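# Sand guide coat off the taped area of a board

## Task

Remove the thin dark guide coat from the board everywhere within the rectangle bordered by blue tape; a few leftover dark specks are acceptable. Beyond the tape the dark layer has to survive, though light scuffing and a handful of bare specks there are tolerated. Wearing through the primer at any spot means failure. When finished, lift the sander away from the board.

## Robot and tools

Robot: one six-joint arm (UR7e type) whose only tool is a powered disc sander. The pad is 127 mm in diameter. The base may be tilted relative to the table. Joint order runs base to tip: shoulder pan, shoulder lift, elbow, wrist 1, wrist 2, wrist 3. The elbow can range from 0 to 3.142 rad and stops just before fully straight.

Frames. The scene frame has its origin on the table top below the base, with +z up and +y to the left when facing along +x. Result positions are in metres and orientations are quaternions (w, x, y, z); long reach can make the printed position less accurate. The tool point lies at the centre of the pad face, and the pad faces along the tool point's own +z axis. A flat block protrudes about 9 cm from the last joint's axis toward the tool's -y side and rotates with the tool, so watch its clearance. The single camera is cam_wrist (504x504). Its nominal optical frame has +z looking forward, +x toward image right and +y toward image bottom, but it can be shifted up to about 18 mm and tilted or rolled up to about 11 degrees.

execute_actions(actions): actions is a list of actions, run one after another. Each action spans 15 control steps of 1/30 s (0.5 s total) and is a table of 1 to 15 rows; if fewer rows are given, the final row is repeated. Every row is 7 numbers in [-1, 1]: dx, dy, dz, rx, ry, rz, run. The first six are an offset, expressed in the tool point's own axes, from the tool point's measured pose when that action began. For the first action in a call, this is the pose in the latest result. Rows do not accumulate; each is relative to the same start. The scale is 1.0 = 0.6 m for dx, dy, dz and 1.0 = 180 degrees for rx, ry, rz, which together form one rotation vector. run above 0.01 switches the sander on; anything else switches it off. An empty list only returns state and images.

Motion limits: each step the command is clipped to 100 mm and 16 degrees from the measured pose. The joints then follow by damped inverse kinematics, giving position priority over orientation. Motion trails commands by about 0.17 s. After an action, the arm travels no further than the last clipped pose, so large offsets must be finished in later actions. Joint speed and acceleration are limited, and the arm may still be catching up when a result returns.

move(target, speed, blocking): target is one 7-number row with the same layout, scale and tool axes. It is an offset from the pose in the most recent result that shows one, not a pose. The tool point follows a straight line lasting 0.5 to 10 s and is cut off at 10 s. It takes the shorter rotation. speed is the path's top speed in m/s, from 0.002 to 0.5, default 0.25; rotation is capped at twice that value in rad/s. The run value is applied at the start. The path ignores obstacles, and the tool can lag, deviate or exceed speed, mainly with the arm nearly straight. With blocking=false the call returns after 0.5 s while motion continues; use wait(0) to check progress or stop to brake. Other motion commands are refused until a result shows the move ended. The extra 'move:' line gives the outcome: done (at rest near target), off_target, moving, held (a check blocked the last step) or fault. It also lists limits: paced means the sent pose was clipped, and held means steps were blocked along the way, after which the arm may surge. The distance to target is reported.

wait(seconds): 0 to 10 s, holding the last command, and returns early if a move ends. stop(): brakes a running move, needing more room when fast; the sander keeps spinning. zoom_image(camera, region): camera is cam_wrist and region is [x0, y0, x1, y1] in pixels from the top-left, at most 504x504. read_manual(section): returns only licence texts ("licences"). finished_scene(scene): give the current scene number. It is final, and its result reports success and the next task. Answering without any tool call ends the run.

Result lines: tool pose, linear (m/s) and angular (rad/s) velocity. force_n and torque_nm are given at the tool point in tool axes, and read n/a before the first action. Pressing shows negative force z, and torque x and y show which pad edge carries load. Readings are noisy with a fixed offset, typically up to 4 N. Joint positions and joint torques are also given. Torques are total drive output, nonzero in free air, and are offset and noisy. 'Hand target' is the pose the controller now drives toward. 'pose unreachable' means the clearance check altered or blocked the command, and the mounting block counts as arm. Action results list step positions, and HELD marks steps that were restrained. MOTOR HOT appears from 70 °C. At 85 °C an OVER-TEMPERATURE FAULT brakes the arm until it cools.

Sanding behaviour: material comes off only under pressure, faster with more pressure and longer dwell. There is no force control, and the foam compresses well under a millimetre, so a tilted pad digs in on one edge. Keep the pad flat (check torque x/y), approach slowly and press only slightly past contact. The sander keeps running between calls and during your replies, so end each action with run 0. After switching off, the pad spins for a second or two and still cuts.

Avoid: the arm is stiff, so aiming even a little beyond firm contact can fault it. A fault occurs when contact torque reaches a joint's limit (130 N m for pan, lift and elbow; 24.3 N m for each wrist joint) or when outside force reaches 150 N. The arm then halts for 10 s, yields to the contact and skips the rest of the call. Do not dwell or press hard enough to reach primer, do not stray past the tape, and avoid impacts, slams and heavy pushing. Smooth, economical motion is preferred. Finish by lifting clear.

Each tool is called after ">>>" as a command line: name --argument value for each argument, lists and objects as JSON in quotes; but a table of rows of numbers goes row by row, as --pt "numbers of a row", without its own name.

## Session

>>> execute_actions --actions '[]'

Scene clock: 0.00 s.
end_effector_position=(+0.4103, -0.2514, +0.4521) force_n=(-1.3, +0.3, +1.0) torque_nm=(+0.10, +0.15, -0.25) end_effector_quat_wxyz=(-0.265, +0.586, +0.705, +0.300) end_effector_velocity=(-0.000, +0.000, +0.000) end_effector_angular_velocity=(+0.000, +0.001, +0.002)
Joint positions: [-0.34  -1.814  1.648 -1.405 -1.57  -1.912]
Joint velocities: [ 0.     0.    -0.001  0.002 -0.    -0.001]
Joint torques (N m, as the arm reports them, + toward a larger angle): no reading
Hand target: +0.410, -0.251, +0.452; -0.265, +0.586, +0.705, +0.300

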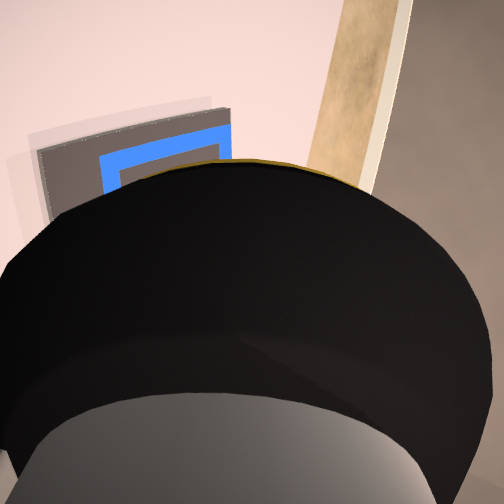

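>>> move --target '[-0.05,0.3,0,0,0,0,0]'

Scene clock: 5.87 s.
end_effector_position=(+0.5924, -0.2474, +0.4503) force_n=(-2.4, +1.8, +3.3) torque_nm=(+0.26, +0.52, -0.15) end_effector_quat_wxyz=(-0.265, +0.586, +0.705, +0.301) end_effector_velocity=(+0.002, +0.001, +0.001) end_effector_angular_velocity=(+0.000, +0.001, +0.004)
Joint positions: [-0.284 -1.37   1.215 -1.416 -1.57  -1.856]
Joint velocities: [ 0.003  0.008 -0.01   0.006 -0.     0.   ]
Joint torques (N m, as the arm reports them, + toward a larger angle): [ 35.61 -23.53 -32.68  -0.4    0.73   2.97]
Hand target: +0.593, -0.247, +0.450; -0.265, +0.586, +0.705, +0.300
Off the commanded pose: 0.000 m, 0 deg.
move: done

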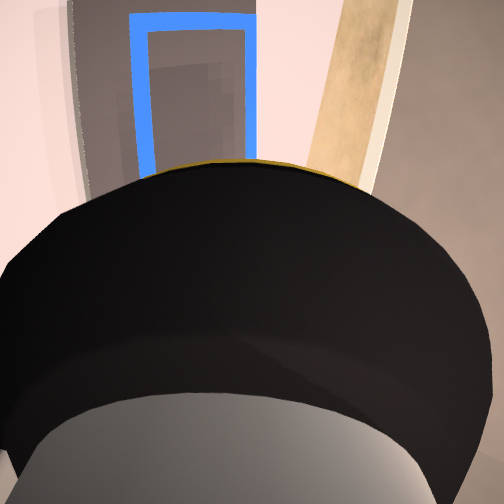

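>>> move --target '[0.43,0.19,0.49,-0.036,-0.26,0,0]'

Scene clock: 12.27 s.
end_effector_position=(+0.6535, +0.1554, +0.4501) force_n=(-0.4, -0.7, +1.9) torque_nm=(-0.15, +0.19, -0.16) end_effector_quat_wxyz=(+0.068, +0.670, +0.735, +0.081) end_effector_velocity=(+0.001, +0.003, +0.000) end_effector_angular_velocity=(-0.005, +0.002, -0.002)
Joint positions: [ 0.35  -0.745  1.152 -1.755 -2.37  -1.128]
Joint velocities: [ 0.002  0.009 -0.012  0.012 -0.003  0.009]
Joint torques (N m, as the arm reports them, + toward a larger angle): [ 40.36 -28.19 -36.35  -1.27  -1.54   2.97]
Hand target: +0.654, +0.156, +0.450; +0.068, +0.670, +0.734, +0.081
Off the commanded pose: 0.001 m, 0 deg.
move: done

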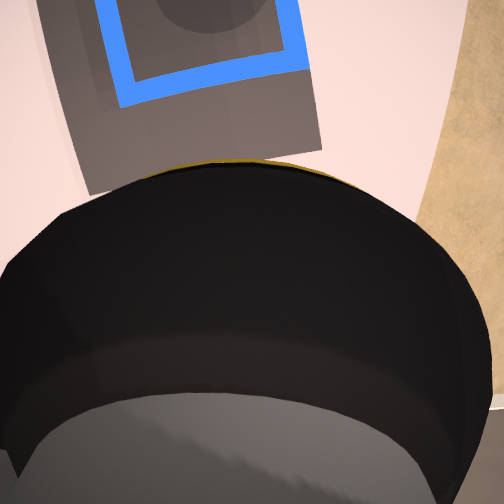

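>>> move --target '[0,-0.08,-0.1,0.067,0,0,0]'

Scene clock: 16.97 s.
end_effector_position=(+0.5943, +0.1495, +0.4984) force_n=(-1.0, -0.6, +1.1) torque_nm=(-0.12, +0.25, -0.16) end_effector_quat_wxyz=(-0.002, +0.674, +0.739, +0.004) end_effector_velocity=(-0.001, +0.000, +0.001) end_effector_angular_velocity=(-0.003, +0.013, -0.002)
Joint positions: [ 0.401 -0.734  0.961 -1.293 -2.24  -0.902]
Joint velocities: [ 0.     0.006 -0.015  0.023  0.006  0.011]
Joint torques (N m, as the arm reports them, + toward a larger angle): [ 40.05 -26.81 -35.87  -0.63   1.27   2.72]
Hand target: +0.594, +0.150, +0.499; -0.003, +0.674, +0.739, +0.004
Off the commanded pose: 0.000 m, 0 deg.
move: done

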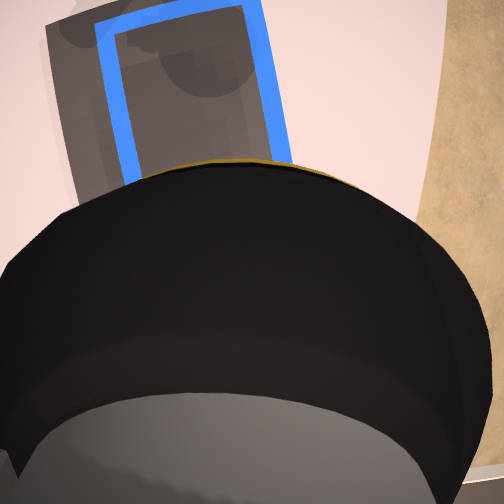

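>>> move --target '[0,0.1,0,0,0,0,0]'

>>> move --target '[0,-0.1,0.25,0,0,0,0]'

Scene clock: 20.97 s.
end_effector_position=(+0.6538, +0.1549, +0.4986) force_n=(-0.6, +0.7, +1.4) torque_nm=(+0.18, +0.07, -0.22) end_effector_quat_wxyz=(-0.002, +0.674, +0.739, +0.005) end_effector_velocity=(+0.002, +0.001, +0.001) end_effector_angular_velocity=(-0.003, +0.003, -0.000)
Joint positions: [ 0.366 -0.585  0.694 -1.2   -2.256 -0.942]
Joint velocities: [ 0.     0.012 -0.021  0.014  0.     0.004]
Joint torques (N m, as the arm reports them, + toward a larger angle): [ 24.97 -30.59 -35.34  -0.84  -1.1    2.82]
Hand target: +0.654, +0.155, +0.499; -0.002, +0.674, +0.739, +0.005
Off the commanded pose: 0.000 m, 0 deg.
move: done

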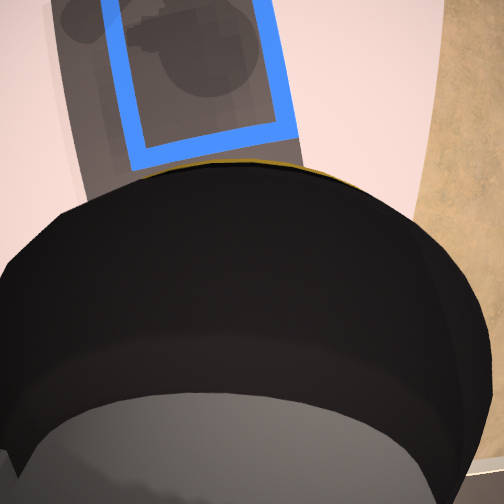

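Scene clock: 22.27 s.
end_effector_position=(+0.5948, +0.1508, +0.3487) force_n=(-3.3, +1.6, +0.8) torque_nm=(+0.31, +0.49, -0.09) end_effector_quat_wxyz=(-0.002, +0.674, +0.739, +0.004) end_effector_velocity=(-0.001, +0.000, -0.004) end_effector_angular_velocity=(+0.003, -0.004, +0.001)
Joint positions: [ 0.273 -0.791  1.377 -1.749 -2.297 -1.053]
Joint velocities: [-0.003 -0.004  0.018 -0.022 -0.001 -0.009]
Joint torques (N m, as the arm reports them, + toward a larger angle): [ 20.34 -39.92  -7.02  -4.29  -1.19  -2.69]
Hand target: +0.595, +0.151, +0.348; -0.002, +0.674, +0.739, +0.005
Off the commanded pose: 0.000 m, 0 deg.
move: done

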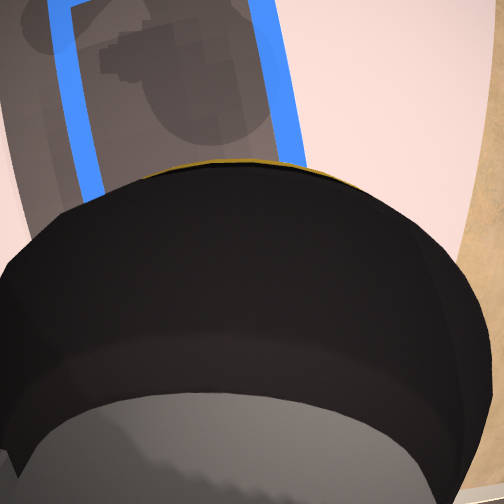

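>>> move --target '[-0.115,-0.167,0.36,0,0,-0.06,0]'

Scene clock: 30.07 s.
end_effector_position=(+0.5022, +0.0748, +0.1320) force_n=(-2.6, -1.8, +1.4) torque_nm=(-0.19, +0.17, -0.09) end_effector_quat_wxyz=(-0.002, +0.601, +0.799, +0.004) end_effector_velocity=(-0.001, -0.001, -0.003) end_effector_angular_velocity=(+0.004, -0.005, +0.002)
Joint positions: [-0.007 -0.874  2.033 -2.58  -2.375 -1.614]
Joint velocities: [-0.007  0.002  0.01  -0.027  0.001 -0.018]
Joint torques (N m, as the arm reports them, + toward a larger angle): [ 17.64 -21.54   3.25  -4.14   1.69  -2.94]
Hand target: +0.502, +0.075, +0.132; -0.002, +0.601, +0.799, +0.005
Off the commanded pose: 0.000 m, 0 deg.
move: done

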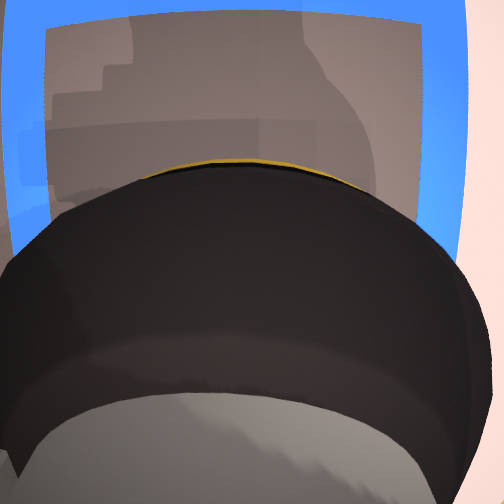

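>>> move --target '[-0.01,0,0.1,0,0,0,0]' --speed 0.1

>>> execute_actions --actions '[[[0,0,0.008,0,0,0,0]],[[0,0,0.008,0,0,0,0]]]'

Scene clock: 35.27 s.
end_effector_position=(+0.5022, +0.0737, +0.1205) force_n=(-1.6, +0.8, +1.2) torque_nm=(+0.03, +0.36, -0.09) end_effector_quat_wxyz=(-0.002, +0.601, +0.799, +0.004) end_effector_velocity=(+0.000, -0.000, +0.000) end_effector_angular_velocity=(+0.000, -0.001, -0.001)
Joint positions: [-0.024 -0.857  2.041 -2.623 -2.377 -1.638]
Joint velocities: [ 0.    -0.001 -0.    -0.     0.     0.   ]
Joint torques (N m, as the arm reports them, + toward a larger angle): [ 37.23 -35.1  -17.37  -0.49   1.49   2.81]
Hand target: +0.502, +0.074, +0.121; -0.002, +0.601, +0.799, +0.004
Off the commanded pose: 0.049 m, 0 deg.
move: held; limits=held; held on 18 of 26 steps, including the last
pose unreachable: on one or more control steps of this call, first in action 0 (counted from 0), an arm could not follow its commanded pose, so it was not sent that pose on those steps. On the call's last step it was still not sent that pose. It may still have moved: this result reports where it is.
cause: the commanded pose would bring two parts of the arm too close to each other (joints 5 (wrist 2) and 6 (wrist 3) lie between them).

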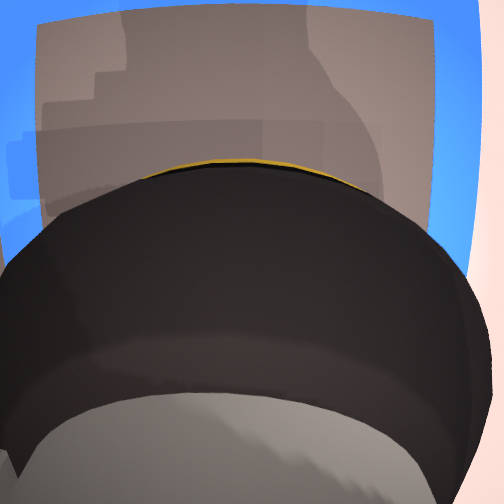

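Scene clock: 36.27 s.
end_effector_position=(+0.5022, +0.0738, +0.1116) force_n=(-0.2, +0.0, +1.6) torque_nm=(-0.11, +0.25, -0.10) end_effector_quat_wxyz=(-0.002, +0.601, +0.799, +0.004) end_effector_velocity=(-0.000, -0.001, -0.001) end_effector_angular_velocity=(-0.000, +0.001, -0.000)
Joint positions: [-0.037 -0.841  2.046 -2.656 -2.379 -1.656]
Joint velocities: [-0.003  0.001  0.001 -0.003 -0.    -0.003]
Joint torques (N m, as the arm reports them, + toward a larger angle): [ 17.36 -23.17   3.22  -4.15  -1.19  -2.77]
Hand target: +0.502, +0.074, +0.112; -0.002, +0.601, +0.799, +0.004
Off the commanded pose: 0.000 m, 0 deg.
Step readings (end_effector_position; steps 1 to 15: 1st action; 16 to 30: 2nd action):
0: (+0.5022, +0.0737, +0.1205)
1: (+0.5022, +0.0737, +0.1205)
2: (+0.5022, +0.0737, +0.1205)
4: (+0.5022, +0.0738, +0.1204)
8: (+0.5024, +0.0738, +0.1194)
15: (+0.5022, +0.0738, +0.1163)
16: (+0.5022, +0.0738, +0.1161)
17: (+0.5022, +0.0738, +0.1153)
19: (+0.5022, +0.0738, +0.1138)
23: (+0.5022, +0.0738, +0.1122)
30: end_effector_position above

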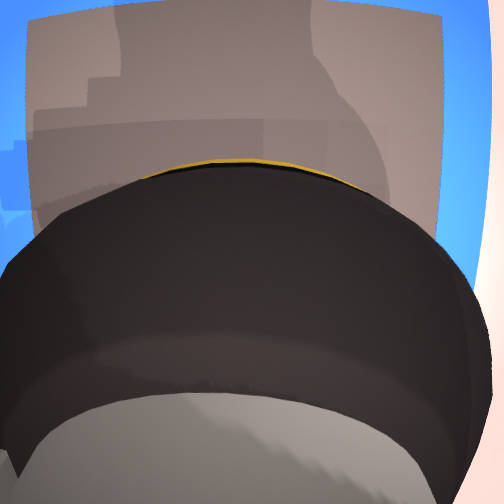

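>>> move --target '[0,0,-0.03,0,0,0.5,0]' --speed 0.5

>>> move --target '[0,0,0,0,0,0.5,0]' --speed 0.5

Scene clock: 43.03 s.
end_effector_position=(+0.5022, +0.0737, +0.1296) force_n=(-0.7, +0.1, +2.2) torque_nm=(+0.13, +0.04, -0.22) end_effector_quat_wxyz=(-0.004, +0.990, +0.141, +0.002) end_effector_velocity=(-0.001, +0.000, +0.000) end_effector_angular_velocity=(-0.002, +0.006, -0.015)
Joint positions: [-0.012 -0.872  2.035 -2.59  -2.375 -0.052]
Joint velocities: [ 0.001 -0.    -0.003  0.012 -0.001  0.022]
Joint torques (N m, as the arm reports them, + toward a larger angle): [ 38.3  -33.97 -24.76  -0.45  -1.26   2.79]
Hand target: +0.502, +0.074, +0.130; -0.004, +0.990, +0.140, +0.001
Off the commanded pose: 0.000 m, 0 deg.
move: done

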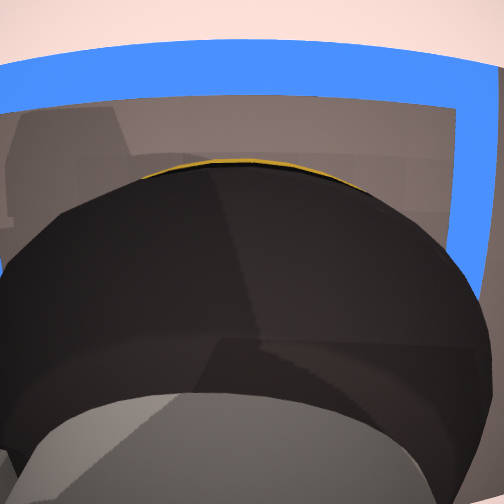

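Scene clock: 45.30 s.
end_effector_position=(+0.5022, +0.0736, +0.1296) force_n=(-2.5, -1.1, -0.5) torque_nm=(-0.04, +0.27, -0.29) end_effector_quat_wxyz=(-0.005, +0.800, -0.600, -0.002) end_effector_velocity=(+0.000, -0.000, +0.000) end_effector_angular_velocity=(-0.002, +0.004, -0.018)
Joint positions: [-0.012 -0.872  2.036 -2.592 -2.375  1.516]
Joint velocities: [ 0.     0.    -0.003  0.009 -0.001  0.023]
Joint torques (N m, as the arm reports them, + toward a larger angle): [ 36.9  -22.26 -24.37  -0.5   -1.13   2.96]
Hand target: +0.502, +0.074, +0.130; -0.004, +0.800, -0.600, -0.002
Off the commanded pose: 0.000 m, 0 deg.
move: done

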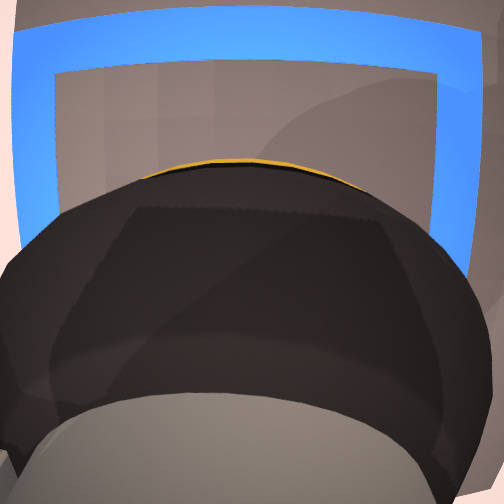

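>>> move --target '[0.005,0.017,0.11,0,0,0,0]' --speed 0.1

>>> execute_actions --actions '[[[0,0,0.008,0,0,0,0]],[[0,0,0.008,0,0,0,0]]]'

Scene clock: 50.20 s.
end_effector_position=(+0.4935, +0.0684, +0.0638) force_n=(-1.1, -0.8, +2.4) torque_nm=(-0.10, +0.30, -0.02) end_effector_quat_wxyz=(-0.004, +0.800, -0.600, -0.002) end_effector_velocity=(-0.000, +0.000, -0.003) end_effector_angular_velocity=(+0.002, -0.001, -0.001)
Joint positions: [-0.11  -0.766  2.093 -2.858 -2.384  1.374]
Joint velocities: [-0.004  0.005  0.002 -0.013  0.002 -0.006]
Joint torques (N m, as the arm reports them, + toward a larger angle): [ 19.59 -23.9    8.    -4.07   1.65  -2.94]
Hand target: +0.493, +0.068, +0.063; -0.005, +0.800, -0.600, -0.002
Off the commanded pose: 0.000 m, 0 deg.
move: done

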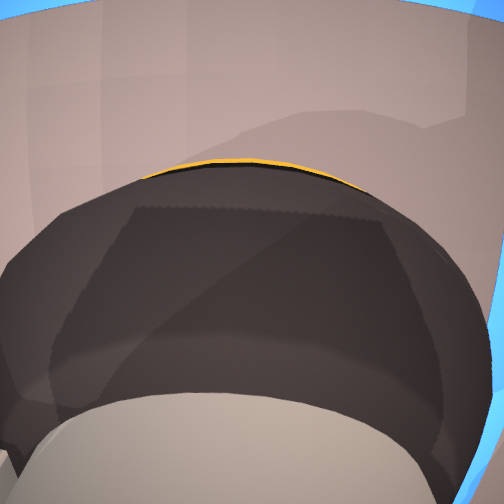

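Scene clock: 51.20 s.
end_effector_position=(+0.4935, +0.0685, +0.0544) force_n=(+0.8, +1.3, +1.7) torque_nm=(+0.26, +0.08, -0.17) end_effector_quat_wxyz=(-0.004, +0.800, -0.600, -0.002) end_effector_velocity=(+0.000, +0.000, -0.000) end_effector_angular_velocity=(+0.000, -0.003, -0.000)
Joint positions: [-0.124 -0.746  2.094 -2.893 -2.385  1.354]
Joint velocities: [ 0.     0.002  0.    -0.006 -0.    -0.003]
Joint torques (N m, as the arm reports them, + toward a larger angle): [ 19.13 -23.97   7.1   -3.83  -0.95  -2.91]
Hand target: +0.493, +0.069, +0.054; -0.004, +0.800, -0.600, -0.002
Off the commanded pose: 0.000 m, 0 deg.
Step readings (end_effector_position; steps 1 to 15: 1st action; 16 to 30: 2nd action):
0: (+0.4935, +0.0684, +0.0638)
1: (+0.4934, +0.0685, +0.0636)
2: (+0.4934, +0.0685, +0.0628)
4: (+0.4934, +0.0685, +0.0613)
8: (+0.4934, +0.0685, +0.0597)
15: (+0.4935, +0.0685, +0.0591)
16: (+0.4935, +0.0685, +0.0589)
17: (+0.4935, +0.0685, +0.0582)
19: (+0.4934, +0.0685, +0.0566)
23: (+0.4935, +0.0685, +0.0550)
30: end_effector_position above

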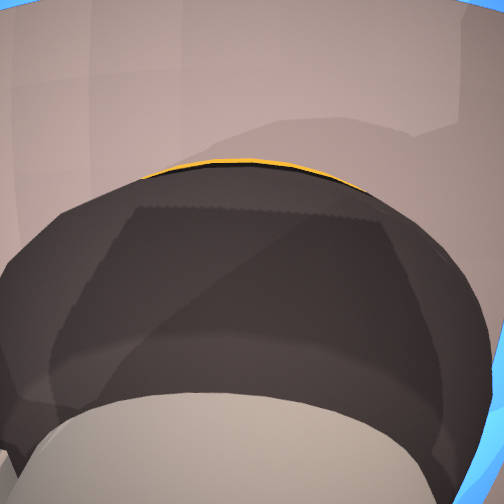

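>>> execute_actions --actions '[[[0,0,0.002,0,0,0,0]],[[0,0,0.002,0,0,0,0]],[[0,0,0.002,0,0,0,0]],[[0,0,0.002,0,0,0,0]],[[0,0,0.002,0,0,0,0]],[[0,0,0.002,0,0,0,0]],[[0,0,0.002,0,0,0,0]],[[0,0,0.002,0,0,0,0]],[[0,0,0.002,0,0,0,0]],[[0,0,0.002,0,0,0,0]]]'

Scene clock: 59.77 s.
end_effector_position=(+0.4934, +0.0686, +0.0426) force_n=(-1.7, +5.3, -42.1) torque_nm=(-0.40, +0.60, -0.09) end_effector_quat_wxyz=(-0.004, +0.800, -0.600, -0.002) end_effector_velocity=(+0.000, -0.001, -0.001) end_effector_angular_velocity=(-0.000, +0.002, -0.000)
Joint positions: [-0.141 -0.722  2.094 -2.936 -2.385  1.329]
Joint velocities: [-0.002  0.001 -0.001 -0.    -0.    -0.001]
Joint torques (N m, as the arm reports them, + toward a larger angle): [  6.62 -11.26  -8.23  -2.32  -0.06  -3.02]
Hand target: +0.493, +0.069, +0.043; -0.004, +0.800, -0.600, -0.002
Off the commanded pose: 0.000 m, 0 deg.
Step readings (end_effector_position; steps 1 to 15: 1st action; 16 to 30: 2nd action; 31 to 45: 3rd action; 46 to 60: 4th action; 61 to 75: 5th action; 76 to 90: 6th action; 91 to 105: 7th action; 106 to 120: 8th action; 121 to 135: 9th action; 136 to 150: 10th action):
0: (+0.4935, +0.0685, +0.0543)
1: (+0.4935, +0.0685, +0.0542)
2: (+0.4935, +0.0685, +0.0541)
4: (+0.4935, +0.0685, +0.0537)
8: (+0.4935, +0.0685, +0.0533)
15: (+0.4935, +0.0685, +0.0532)
16: (+0.4935, +0.0685, +0.0531)
17: (+0.4935, +0.0685, +0.0530)
19: (+0.4935, +0.0685, +0.0526)
23: (+0.4935, +0.0685, +0.0522)
30: (+0.4935, +0.0685, +0.0520)
31: (+0.4935, +0.0685, +0.0520)
32: (+0.4935, +0.0685, +0.0518)
34: (+0.4935, +0.0685, +0.0514)
38: (+0.4935, +0.0686, +0.0510)
45: (+0.4935, +0.0686, +0.0508)
46: (+0.4935, +0.0686, +0.0508)
47: (+0.4935, +0.0686, +0.0506)
49: (+0.4935, +0.0686, +0.0502)
53: (+0.4935, +0.0686, +0.0498)
60: (+0.4935, +0.0686, +0.0497)
61: (+0.4935, +0.0686, +0.0496)
62: (+0.4935, +0.0686, +0.0494)
64: (+0.4935, +0.0686, +0.0490)
68: (+0.4935, +0.0686, +0.0486)
75: (+0.4935, +0.0686, +0.0485)
76: (+0.4935, +0.0686, +0.0484)
77: (+0.4935, +0.0686, +0.0483)
79: (+0.4935, +0.0686, +0.0479)
83: (+0.4935, +0.0686, +0.0475)
90: (+0.4935, +0.0686, +0.0473)
91: (+0.4935, +0.0686, +0.0473)
92: (+0.4935, +0.0686, +0.0471)
94: (+0.4935, +0.0686, +0.0467)
98: (+0.4935, +0.0686, +0.0463)
105: (+0.4935, +0.0686, +0.0461)
106: (+0.4935, +0.0686, +0.0461)
107: (+0.4935, +0.0686, +0.0459)
109: (+0.4935, +0.0686, +0.0455)
113: (+0.4935, +0.0686, +0.0451)
120: (+0.4935, +0.0686, +0.0450)
121: (+0.4935, +0.0686, +0.0449)
122: (+0.4935, +0.0686, +0.0447)
124: (+0.4935, +0.0686, +0.0443)
128: (+0.4935, +0.0686, +0.0439)
135: (+0.4935, +0.0686, +0.0438)
136: (+0.4935, +0.0686, +0.0437)
137: (+0.4935, +0.0686, +0.0436)
139: (+0.4935, +0.0686, +0.0432)
143: (+0.4935, +0.0686, +0.0429)
150: end_effector_position above

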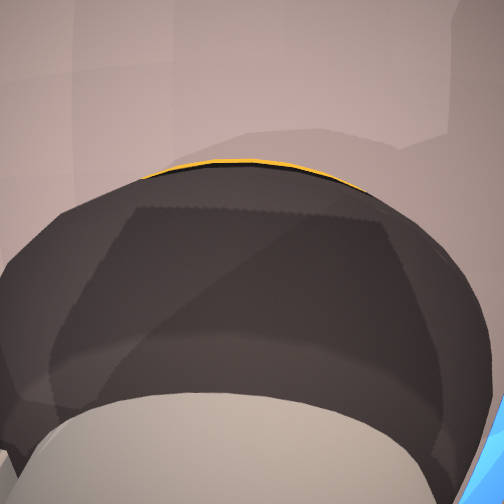

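>>> execute_actions --actions '[[[0,0,-0.0007,0,0,0,0]]]'

>>> move --target '[0,-0.06,0,0,0,0,0]' --speed 0.05

>>> move --target '[0,-0.06,0,0,0,0,0]' --speed 0.05

Scene clock: 62.80 s.
end_effector_position=(+0.4935, +0.0686, +0.0430) force_n=(-1.6, +4.1, -25.6) torque_nm=(-0.18, +0.47, -0.19) end_effector_quat_wxyz=(-0.004, +0.800, -0.600, -0.002) end_effector_velocity=(-0.001, +0.001, +0.000) end_effector_angular_velocity=(-0.000, -0.000, +0.002)
Joint positions: [-0.141 -0.723  2.094 -2.934 -2.385  1.33 ]
Joint velocities: [ 0.002 -0.     0.001  0.001 -0.     0.   ]
Joint torques (N m, as the arm reports them, + toward a larger angle): [ 30.27 -28.37  -9.83   0.66   0.76   2.75]
Hand target: +0.493, +0.069, +0.043; -0.004, +0.800, -0.600, -0.002
Off the commanded pose: 0.000 m, 0 deg.
Step readings (end_effector_position):
0: (+0.4935, +0.0686, +0.0426)
1: (+0.4935, +0.0686, +0.0426)
2: (+0.4935, +0.0686, +0.0426)
4: (+0.4935, +0.0686, +0.0427)
8: (+0.4935, +0.0686, +0.0429)
15: end_effector_position above

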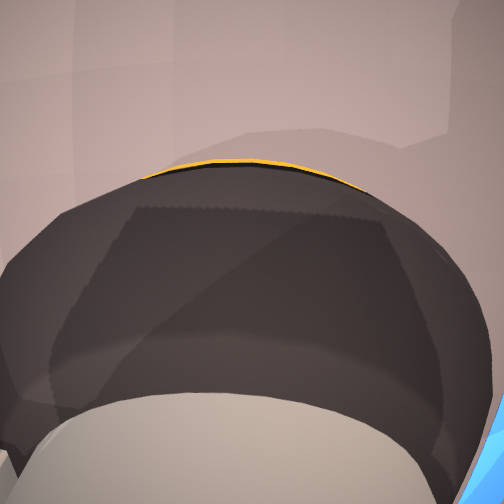

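Scene clock: 63.93 s.
end_effector_position=(+0.5277, +0.0786, +0.0432) force_n=(+0.3, +11.2, -21.2) torque_nm=(+0.10, +0.42, -0.12) end_effector_quat_wxyz=(-0.004, +0.800, -0.600, -0.002) end_effector_velocity=(+0.002, +0.000, -0.001) end_effector_angular_velocity=(-0.000, +0.002, -0.001)
Joint positions: [-0.13  -0.687  1.989 -2.854 -2.385  1.346]
Joint velocities: [-0.001  0.003 -0.007  0.007 -0.     0.002]
Joint torques (N m, as the arm reports them, + toward a larger angle): [ 33.32 -18.37 -21.77  -0.13   0.99   2.58]
Hand target: +0.528, +0.079, +0.043; -0.004, +0.800, -0.600, -0.002
Off the commanded pose: 0.000 m, 0 deg.
move: done

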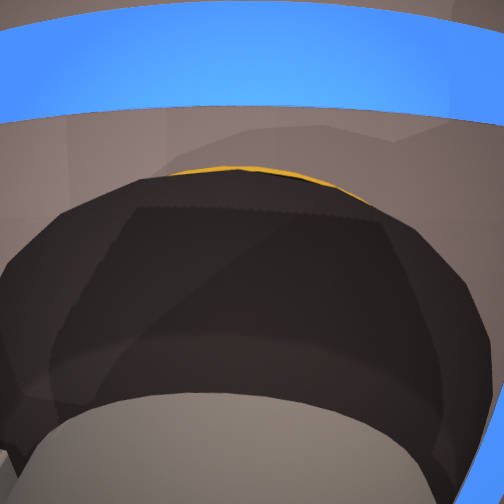

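Scene clock: 65.07 s.
end_effector_position=(+0.5619, +0.0886, +0.0434) force_n=(-1.3, +9.0, -19.0) torque_nm=(+0.03, +0.65, -0.03) end_effector_quat_wxyz=(-0.005, +0.800, -0.600, -0.002) end_effector_velocity=(+0.002, +0.001, -0.000) end_effector_angular_velocity=(-0.000, +0.001, -0.000)
Joint positions: [-0.12  -0.647  1.881 -2.776 -2.385  1.36 ]
Joint velocities: [ 0.001  0.004 -0.009  0.008 -0.     0.003]
Joint torques (N m, as the arm reports them, + toward a larger angle): [ 36.13 -20.92 -23.22  -0.25   1.18   2.76]
Hand target: +0.562, +0.089, +0.043; -0.004, +0.800, -0.600, -0.002
Off the commanded pose: 0.000 m, 0 deg.
move: done

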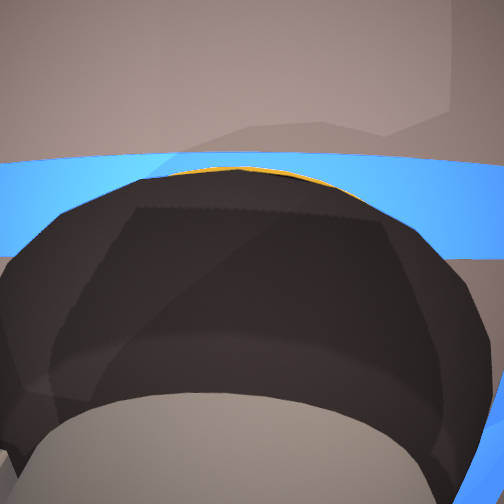

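>>> move --target '[0.07,0.01,0,0,0,0,0]' --speed 0.05

>>> move --target '[-0.14,0.0,0,0,0,0,0]' --speed 0.05

Scene clock: 70.43 s.
end_effector_position=(+0.5679, +0.0469, +0.0431) force_n=(-15.3, -1.5, -27.2) torque_nm=(-0.22, +0.76, -0.06) end_effector_quat_wxyz=(-0.005, +0.800, -0.600, -0.002) end_effector_velocity=(+0.001, -0.003, -0.001) end_effector_angular_velocity=(+0.000, +0.001, -0.002)
Joint positions: [-0.171 -0.707  1.904 -2.792 -2.385  1.286]
Joint velocities: [-0.005 -0.004  0.001 -0.001  0.    -0.004]
Joint torques (N m, as the arm reports them, + toward a larger angle): [  5.7  -33.24   7.56  -3.52  -0.78  -2.99]
Hand target: +0.568, +0.047, +0.043; -0.005, +0.800, -0.600, -0.002
Off the commanded pose: 0.000 m, 0 deg.
move: done

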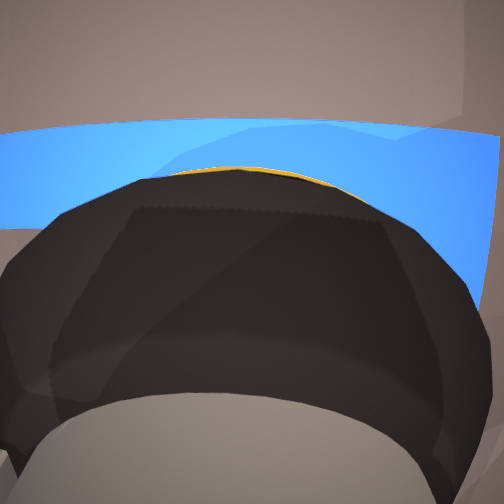

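Scene clock: 72.50 s.
end_effector_position=(+0.5444, +0.1273, +0.0437) force_n=(+3.8, +0.0, -8.5) torque_nm=(-0.14, +0.44, -0.19) end_effector_quat_wxyz=(-0.005, +0.800, -0.600, -0.002) end_effector_velocity=(-0.000, +0.002, -0.001) end_effector_angular_velocity=(-0.000, +0.001, -0.002)
Joint positions: [-0.071 -0.598  1.886 -2.778 -2.382  1.431]
Joint velocities: [ 0.002  0.004 -0.003  0.003 -0.     0.006]
Joint torques (N m, as the arm reports them, + toward a larger angle): [ 40.07 -21.25 -19.25   0.18   2.75   2.98]
Hand target: +0.544, +0.128, +0.044; -0.005, +0.800, -0.600, -0.002
Off the commanded pose: 0.000 m, 0 deg.
move: done

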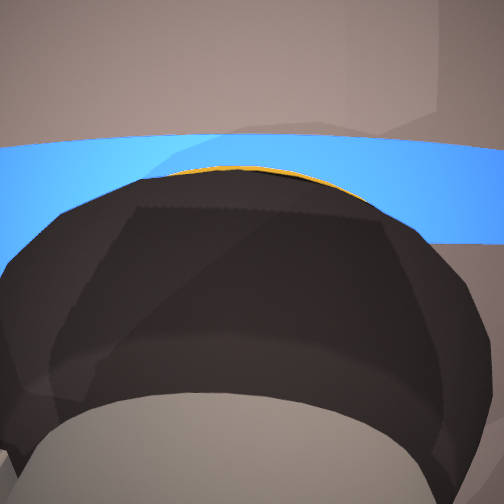

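>>> move --target '[0.007,0.002,0.0008,-0.0018,0.0022,-0.012,0]' --speed 0.02

>>> move --target '[0,0.22,0,0,0,0,1]' --speed 0.04

>>> move --target '[0.127,0,0,0,0,0,1]' --speed 0.04

>>> move --target '[0,-0.22,0,0,0,0,1]' --speed 0.04

>>> move --target '[-0.127,0,0,0,0,0,1]' --speed 0.04

>>> move --target '[0.063,0.25,-0.5,0,0,0,0]'

Scene clock: 84.87 s.
end_effector_position=(+0.5445, +0.1230, +0.0432) force_n=(-10.5, -4.5, -20.7) torque_nm=(-0.01, +0.09, -0.15) end_effector_quat_wxyz=(-0.000, +0.811, -0.585, -0.001) end_effector_velocity=(-0.000, -0.001, +0.000) end_effector_angular_velocity=(-0.002, +0.001, +0.010)
Joint positions: [-0.075 -0.602  1.887 -2.773 -2.39   1.394]
Joint velocities: [-0.    -0.001  0.001  0.002 -0.002 -0.009]
Joint torques (N m, as the arm reports them, + toward a larger angle): [ 10.84 -33.79   8.4    0.61  -3.3   -3.31]
Hand target: +0.544, +0.123, +0.043; -0.000, +0.811, -0.584, -0.001
Off the commanded pose: 0.000 m, 0 deg.
move: done

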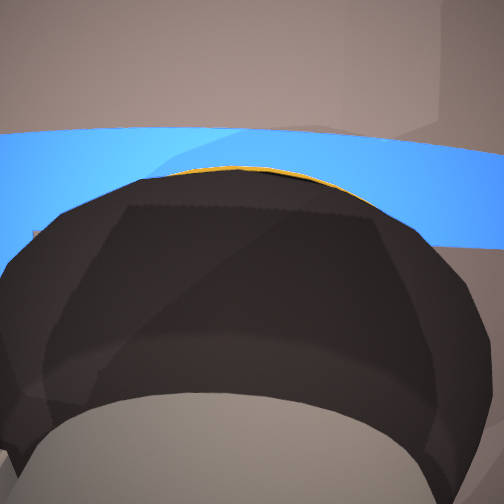

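Scene clock: 88.57 s.
end_effector_position=(+0.4195, +0.0816, +0.0432) force_n=(-2.8, -0.4, -9.5) torque_nm=(+0.22, +0.59, -0.26) end_effector_quat_wxyz=(-0.000, +0.811, -0.585, -0.001) end_effector_velocity=(-0.002, -0.001, +0.000) end_effector_angular_velocity=(+0.000, -0.002, -0.002)
Joint positions: [-0.111 -0.72   2.269 -3.075 -2.392  1.34 ]
Joint velocities: [-0.001 -0.001  0.007 -0.009  0.    -0.002]
Joint torques (N m, as the arm reports them, + toward a larger angle): [ 12.15 -30.53  12.2   -3.4    0.04  -2.8 ]
Hand target: +0.419, +0.081, +0.043; -0.000, +0.811, -0.585, -0.001
Off the commanded pose: 0.000 m, 0 deg.
move: done

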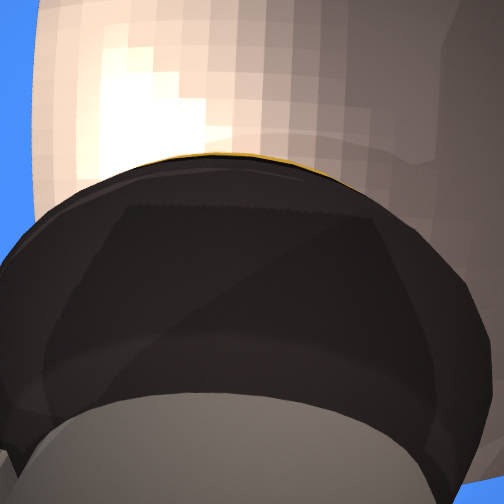

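Scene clock: 90.87 s.
end_effector_position=(+0.4434, +0.0094, +0.0432) force_n=(-3.0, -2.9, -10.4) torque_nm=(-0.06, +0.60, -0.31) end_effector_quat_wxyz=(-0.000, +0.811, -0.585, -0.001) end_effector_velocity=(+0.001, -0.002, -0.000) end_effector_angular_velocity=(-0.000, +0.001, -0.001)
Joint positions: [-0.225 -0.844  2.279 -3.083 -2.39   1.173]
Joint velocities: [-0.004 -0.004 -0.001  0.001  0.    -0.004]
Joint torques (N m, as the arm reports them, + toward a larger angle): [ 12.45 -28.34 -14.78   0.3    1.42  -3.03]
Hand target: +0.444, +0.009, +0.043; -0.000, +0.811, -0.585, -0.001
Off the commanded pose: 0.000 m, 0 deg.
move: done

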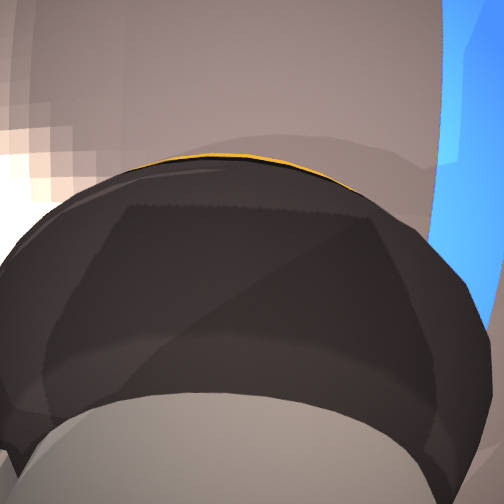

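Scene clock: 94.57 s.
end_effector_position=(+0.5684, +0.0509, +0.0431) force_n=(+1.7, +2.9, -23.7) torque_nm=(+0.68, -0.11, -0.21) end_effector_quat_wxyz=(-0.000, +0.811, -0.585, -0.001) end_effector_velocity=(+0.003, +0.001, +0.000) end_effector_angular_velocity=(-0.000, +0.000, +0.003)
Joint positions: [-0.164 -0.698  1.896 -2.78  -2.393  1.263]
Joint velocities: [ 0.001  0.003 -0.009  0.008 -0.    -0.001]
Joint torques (N m, as the arm reports them, + toward a larger angle): [ 32.37 -16.09 -17.2    1.05  -0.55   2.94]
Hand target: +0.569, +0.051, +0.043; -0.000, +0.811, -0.585, -0.001
Off the commanded pose: 0.000 m, 0 deg.
move: done

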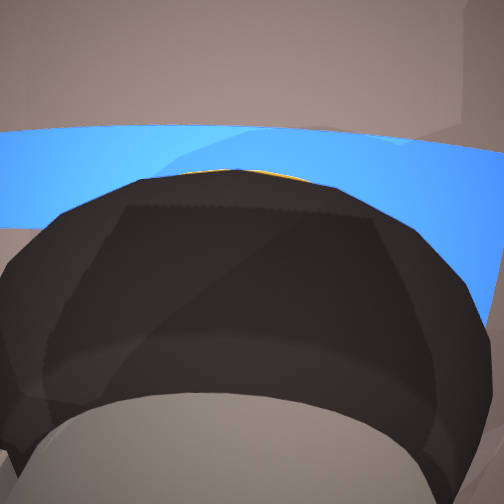

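Scene clock: 96.87 s.
end_effector_position=(+0.5444, +0.1230, +0.0432) force_n=(+2.2, +3.9, -25.2) torque_nm=(+0.17, -0.27, -0.23) end_effector_quat_wxyz=(-0.000, +0.811, -0.585, -0.001) end_effector_velocity=(-0.001, +0.002, -0.001) end_effector_angular_velocity=(-0.001, +0.003, +0.003)
Joint positions: [-0.075 -0.602  1.887 -2.773 -2.39   1.394]
Joint velocities: [ 0.002  0.003 -0.001  0.005 -0.     0.004]
Joint torques (N m, as the arm reports them, + toward a larger angle): [ 32.76 -17.07 -17.3    1.02   1.44   2.78]
Hand target: +0.544, +0.123, +0.043; -0.000, +0.811, -0.585, -0.001
Off the commanded pose: 0.000 m, 0 deg.
move: done

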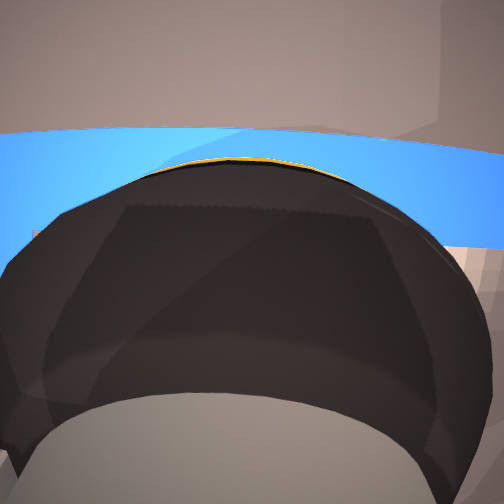

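Scene clock: 98.90 s.
end_effector_position=(+0.4142, +0.0399, +0.3432) force_n=(-0.1, -1.2, +1.9) torque_nm=(-0.12, +0.10, -0.20) end_effector_quat_wxyz=(-0.000, +0.811, -0.585, -0.001) end_effector_velocity=(-0.001, -0.001, +0.002) end_effector_angular_velocity=(-0.001, +0.002, -0.002)
Joint positions: [ 0.287 -1.27   1.95  -1.82  -2.295  1.884]
Joint velocities: [ 0.003 -0.002 -0.005  0.013  0.002  0.007]
Joint torques (N m, as the arm reports them, + toward a larger angle): [ 28.52 -22.98 -34.53  -0.53   1.64   2.7 ]
Hand target: +0.414, +0.040, +0.343; -0.000, +0.811, -0.585, -0.001
Off the commanded pose: 0.000 m, 0 deg.
move: done

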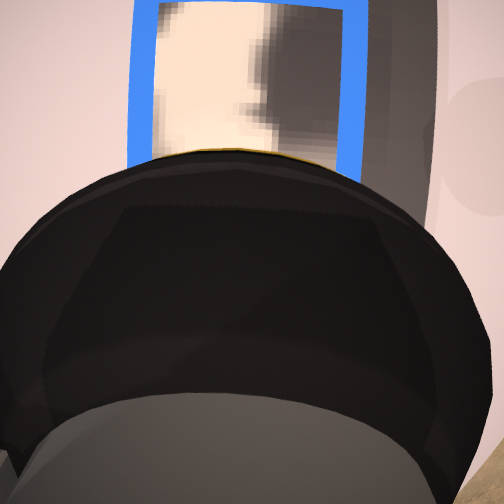

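>>> move --target '[0.045,-0.057,0.495,0,-0.001,0,0]'

>>> move --target '[0,0,0.0053,0,0,0,0]' --speed 0.01

>>> move --target '[0,-0.08,0,0,0,0,0]' --speed 0.05

>>> move --target '[0,-0.08,0,0,0,0,0]' --speed 0.05

Scene clock: 106.37 s.
end_effector_position=(+0.4551, +0.0251, +0.0463) force_n=(-2.7, +1.2, +2.2) torque_nm=(+0.16, +0.45, -0.27) end_effector_quat_wxyz=(-0.001, +0.811, -0.585, -0.002) end_effector_velocity=(+0.001, +0.000, -0.003) end_effector_angular_velocity=(+0.002, -0.006, +0.000)
Joint positions: [-0.196 -0.822  2.235 -3.028 -2.389  1.217]
Joint velocities: [-0.005  0.009 -0.    -0.022  0.002 -0.014]
Joint torques (N m, as the arm reports them, + toward a larger angle): [ 16.71 -22.47 -15.21  -4.06   1.56  -2.65]
Hand target: +0.455, +0.025, +0.046; -0.001, +0.811, -0.585, -0.002
Off the commanded pose: 0.000 m, 0 deg.
move: done

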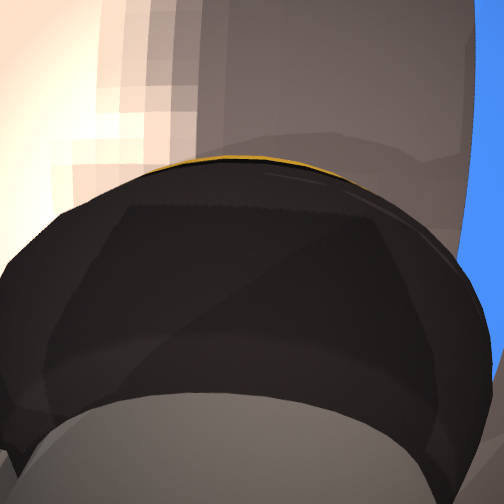

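Scene clock: 107.07 s.
end_effector_position=(+0.4551, +0.0251, +0.0433) force_n=(-1.3, +0.2, -10.0) torque_nm=(-0.05, +0.40, -0.10) end_effector_quat_wxyz=(-0.001, +0.811, -0.585, -0.002) end_effector_velocity=(+0.000, +0.000, -0.001) end_effector_angular_velocity=(+0.000, -0.000, -0.000)
Joint positions: [-0.201 -0.814  2.235 -3.041 -2.389  1.21 ]
Joint velocities: [-0.002  0.004 -0.001 -0.005  0.    -0.003]
Joint torques (N m, as the arm reports them, + toward a larger angle): [ 15.8  -18.99 -16.34  -3.65   1.89  -3.2 ]
Hand target: +0.455, +0.025, +0.043; -0.001, +0.811, -0.585, -0.002
Off the commanded pose: 0.000 m, 0 deg.
move: done

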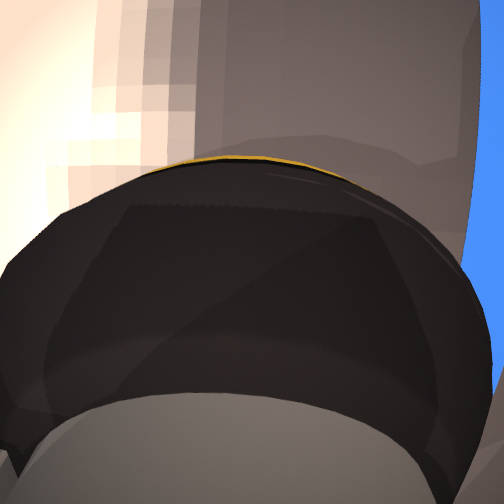

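Scene clock: 108.43 s.
end_effector_position=(+0.5003, +0.0401, +0.0433) force_n=(-0.5, +9.6, -13.7) torque_nm=(+0.66, +0.37, -0.01) end_effector_quat_wxyz=(-0.001, +0.811, -0.585, -0.002) end_effector_velocity=(+0.003, +0.001, -0.000) end_effector_angular_velocity=(-0.000, +0.001, -0.001)
Joint positions: [-0.178 -0.767  2.099 -2.928 -2.39   1.244]
Joint velocities: [ 0.     0.003 -0.009  0.008 -0.     0.002]
Joint torques (N m, as the arm reports them, + toward a larger angle): [ 34.54 -17.27 -20.12  -0.29  -0.23   3.15]
Hand target: +0.501, +0.040, +0.043; -0.001, +0.811, -0.585, -0.002
Off the commanded pose: 0.000 m, 0 deg.
move: done

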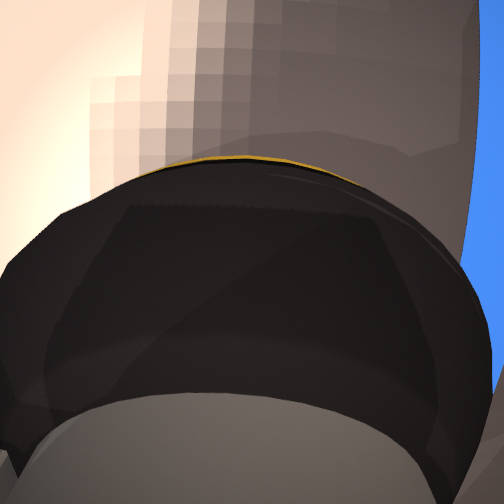

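Scene clock: 109.80 s.
end_effector_position=(+0.5455, +0.0551, +0.0432) force_n=(-0.1, +11.5, -20.8) torque_nm=(+0.40, +0.24, -0.15) end_effector_quat_wxyz=(-0.001, +0.811, -0.585, -0.002) end_effector_velocity=(+0.002, +0.001, -0.001) end_effector_angular_velocity=(-0.000, +0.002, +0.001)
Joint positions: [-0.159 -0.712  1.958 -2.822 -2.39   1.272]
Joint velocities: [ 0.     0.004 -0.007  0.007 -0.     0.002]
Joint torques (N m, as the arm reports them, + toward a larger angle): [ 34.1  -18.81 -21.52  -0.26  -0.29   2.94]
Hand target: +0.546, +0.055, +0.043; -0.001, +0.811, -0.585, -0.002
Off the commanded pose: 0.000 m, 0 deg.
move: done

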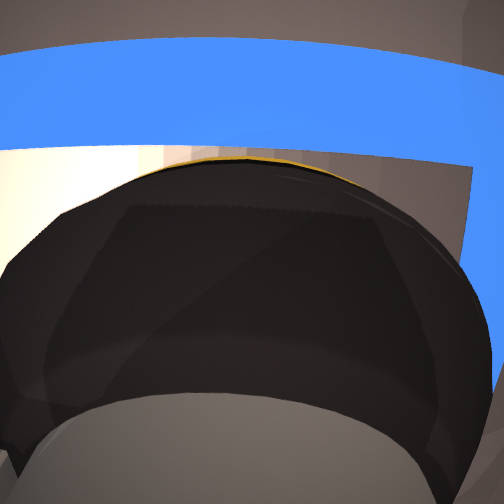

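>>> move --target '[0.018,-0.03,0.0002,0,-0.0007,0,0]' --speed 0.05

>>> move --target '[0,0.22,0.0006,0,0,0,1]' --speed 0.04

>>> move --target '[-0.063,0.04,-0.5,0,0,0,0]'

>>> move --target '[0,-0.15,0,0,0,0,0]'

>>> move --target '[0,0,0,0,0,0.95,0]' --speed 0.5

Scene clock: 115.27 s.
end_effector_position=(+0.5657, +0.0506, +0.0431) force_n=(-7.4, +11.7, -29.0) torque_nm=(+0.20, +0.45, -0.15) end_effector_quat_wxyz=(-0.002, +0.811, -0.585, -0.003) end_effector_velocity=(+0.003, -0.001, -0.000) end_effector_angular_velocity=(+0.000, -0.001, -0.002)
Joint positions: [-0.165 -0.703  1.904 -2.782 -2.388  1.262]
Joint velocities: [-0.001  0.001 -0.007  0.003  0.    -0.   ]
Joint torques (N m, as the arm reports them, + toward a larger angle): [ 10.87 -19.63 -22.85  -0.49   1.35  -2.78]
Hand target: +0.566, +0.051, +0.043; -0.002, +0.811, -0.585, -0.003
Off the commanded pose: 0.000 m, 0 deg.
move: done

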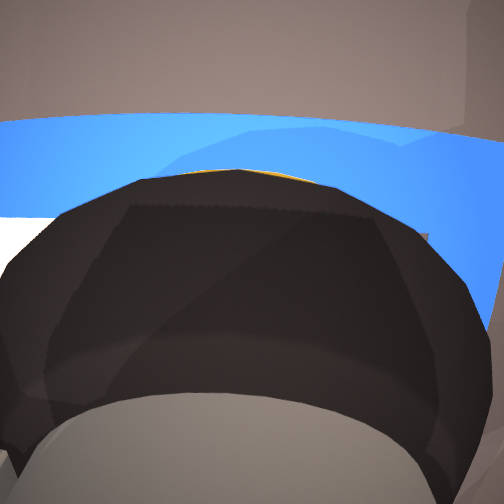

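Scene clock: 118.97 s.
end_effector_position=(+0.4408, +0.0091, +0.0428) force_n=(-1.8, +3.0, -29.0) torque_nm=(-0.07, +0.39, -0.15) end_effector_quat_wxyz=(-0.002, +0.811, -0.585, -0.003) end_effector_velocity=(-0.002, -0.001, -0.000) end_effector_angular_velocity=(+0.000, -0.000, +0.002)
Joint positions: [-0.228 -0.848  2.286 -3.087 -2.385  1.171]
Joint velocities: [-0.001 -0.002  0.006 -0.007  0.    -0.004]
Joint torques (N m, as the arm reports them, + toward a larger angle): [  8.16 -25.78  13.42  -2.34   1.49  -2.84]
Hand target: +0.441, +0.009, +0.043; -0.002, +0.811, -0.585, -0.003
Off the commanded pose: 0.000 m, 0 deg.
move: done

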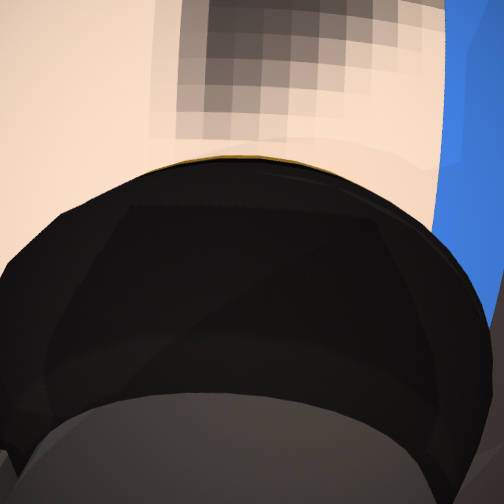

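Scene clock: 120.83 s.
end_effector_position=(+0.4067, +0.0358, +0.3430) force_n=(+1.6, +0.6, -1.7) torque_nm=(+0.16, -0.07, -0.20) end_effector_quat_wxyz=(-0.002, +0.811, -0.585, -0.003) end_effector_velocity=(-0.001, +0.001, +0.002) end_effector_angular_velocity=(-0.004, +0.007, -0.000)
Joint positions: [ 0.287 -1.292  1.969 -1.821 -2.29   1.882]
Joint velocities: [ 0.004  0.003 -0.009  0.02   0.003  0.012]
Joint torques (N m, as the arm reports them, + toward a larger angle): [ 26.91  -9.17 -34.63  -0.92   1.45   2.97]
Hand target: +0.407, +0.036, +0.343; -0.002, +0.811, -0.585, -0.003
Off the commanded pose: 0.000 m, 0 deg.
move: done

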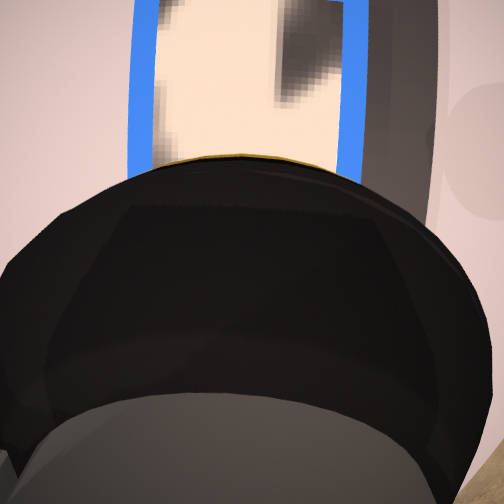

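Scene clock: 121.87 s.
end_effector_position=(+0.4918, +0.0641, +0.3429) force_n=(-1.6, -0.6, +2.8) torque_nm=(-0.09, +0.46, -0.10) end_effector_quat_wxyz=(-0.002, +0.811, -0.585, -0.003) end_effector_velocity=(+0.002, +0.001, +0.000) end_effector_angular_velocity=(-0.001, +0.002, +0.001)
Joint positions: [ 0.252 -1.105  1.758 -1.825 -2.304  1.84 ]
Joint velocities: [-0.     0.007 -0.008  0.004  0.    -0.   ]
Joint torques (N m, as the arm reports them, + toward a larger angle): [ 13.14 -16.47 -33.82  -0.75  -0.83  -3.07]
Hand target: +0.492, +0.064, +0.343; -0.002, +0.811, -0.585, -0.003
Off the commanded pose: 0.000 m, 0 deg.
move: done

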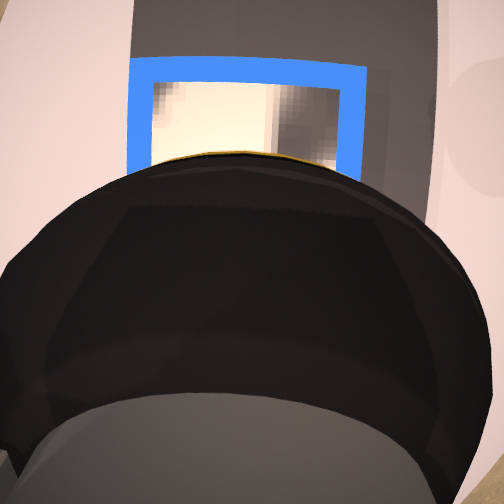

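Scene clock: 125.27 s.
end_effector_position=(+0.4919, +0.0640, +0.3429) force_n=(-0.6, -0.8, +2.0) torque_nm=(-0.13, +0.10, -0.13) end_effector_quat_wxyz=(+0.003, -0.003, +1.000, +0.008) end_effector_velocity=(+0.000, +0.000, +0.000) end_effector_angular_velocity=(+0.001, -0.001, -0.001)
Joint positions: [ 0.251 -1.111  1.768 -1.848 -2.301  3.712]
Joint velocities: [ 0.    -0.    -0.    -0.001 -0.     0.001]
Joint torques (N m, as the arm reports them, + toward a larger angle): [ 16.6  -27.27  -8.19  -3.83  -0.48  -0.21]
Hand target: +0.492, +0.064, +0.343; +0.003, -0.003, +1.000, +0.008
Off the commanded pose: 0.000 m, 63 deg; orientation clipped at the last step of the last action.
move: held; limits=paced,held; held on 37 of 102 steps, including the last
pose unreachable: on one or more control steps of this call, first in action 0 (counted from 0), an arm could not follow its commanded pose, so it was not sent that pose on those steps. On the call's last step it was still not sent that pose. It may still have moved: this result reports where it is.
cause: the commanded pose would bring two parts of the arm too close to each other (joints 4 (wrist 1) to 6 (wrist 3) lie between them).

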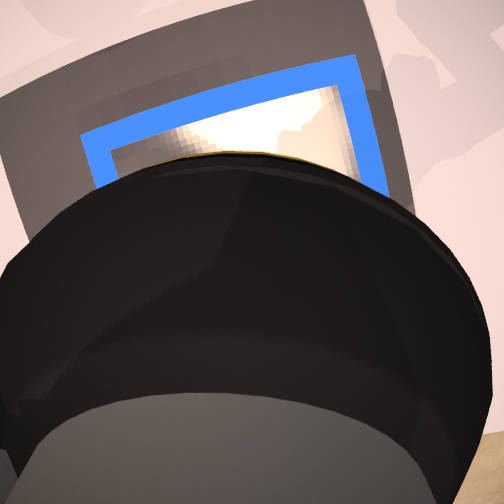

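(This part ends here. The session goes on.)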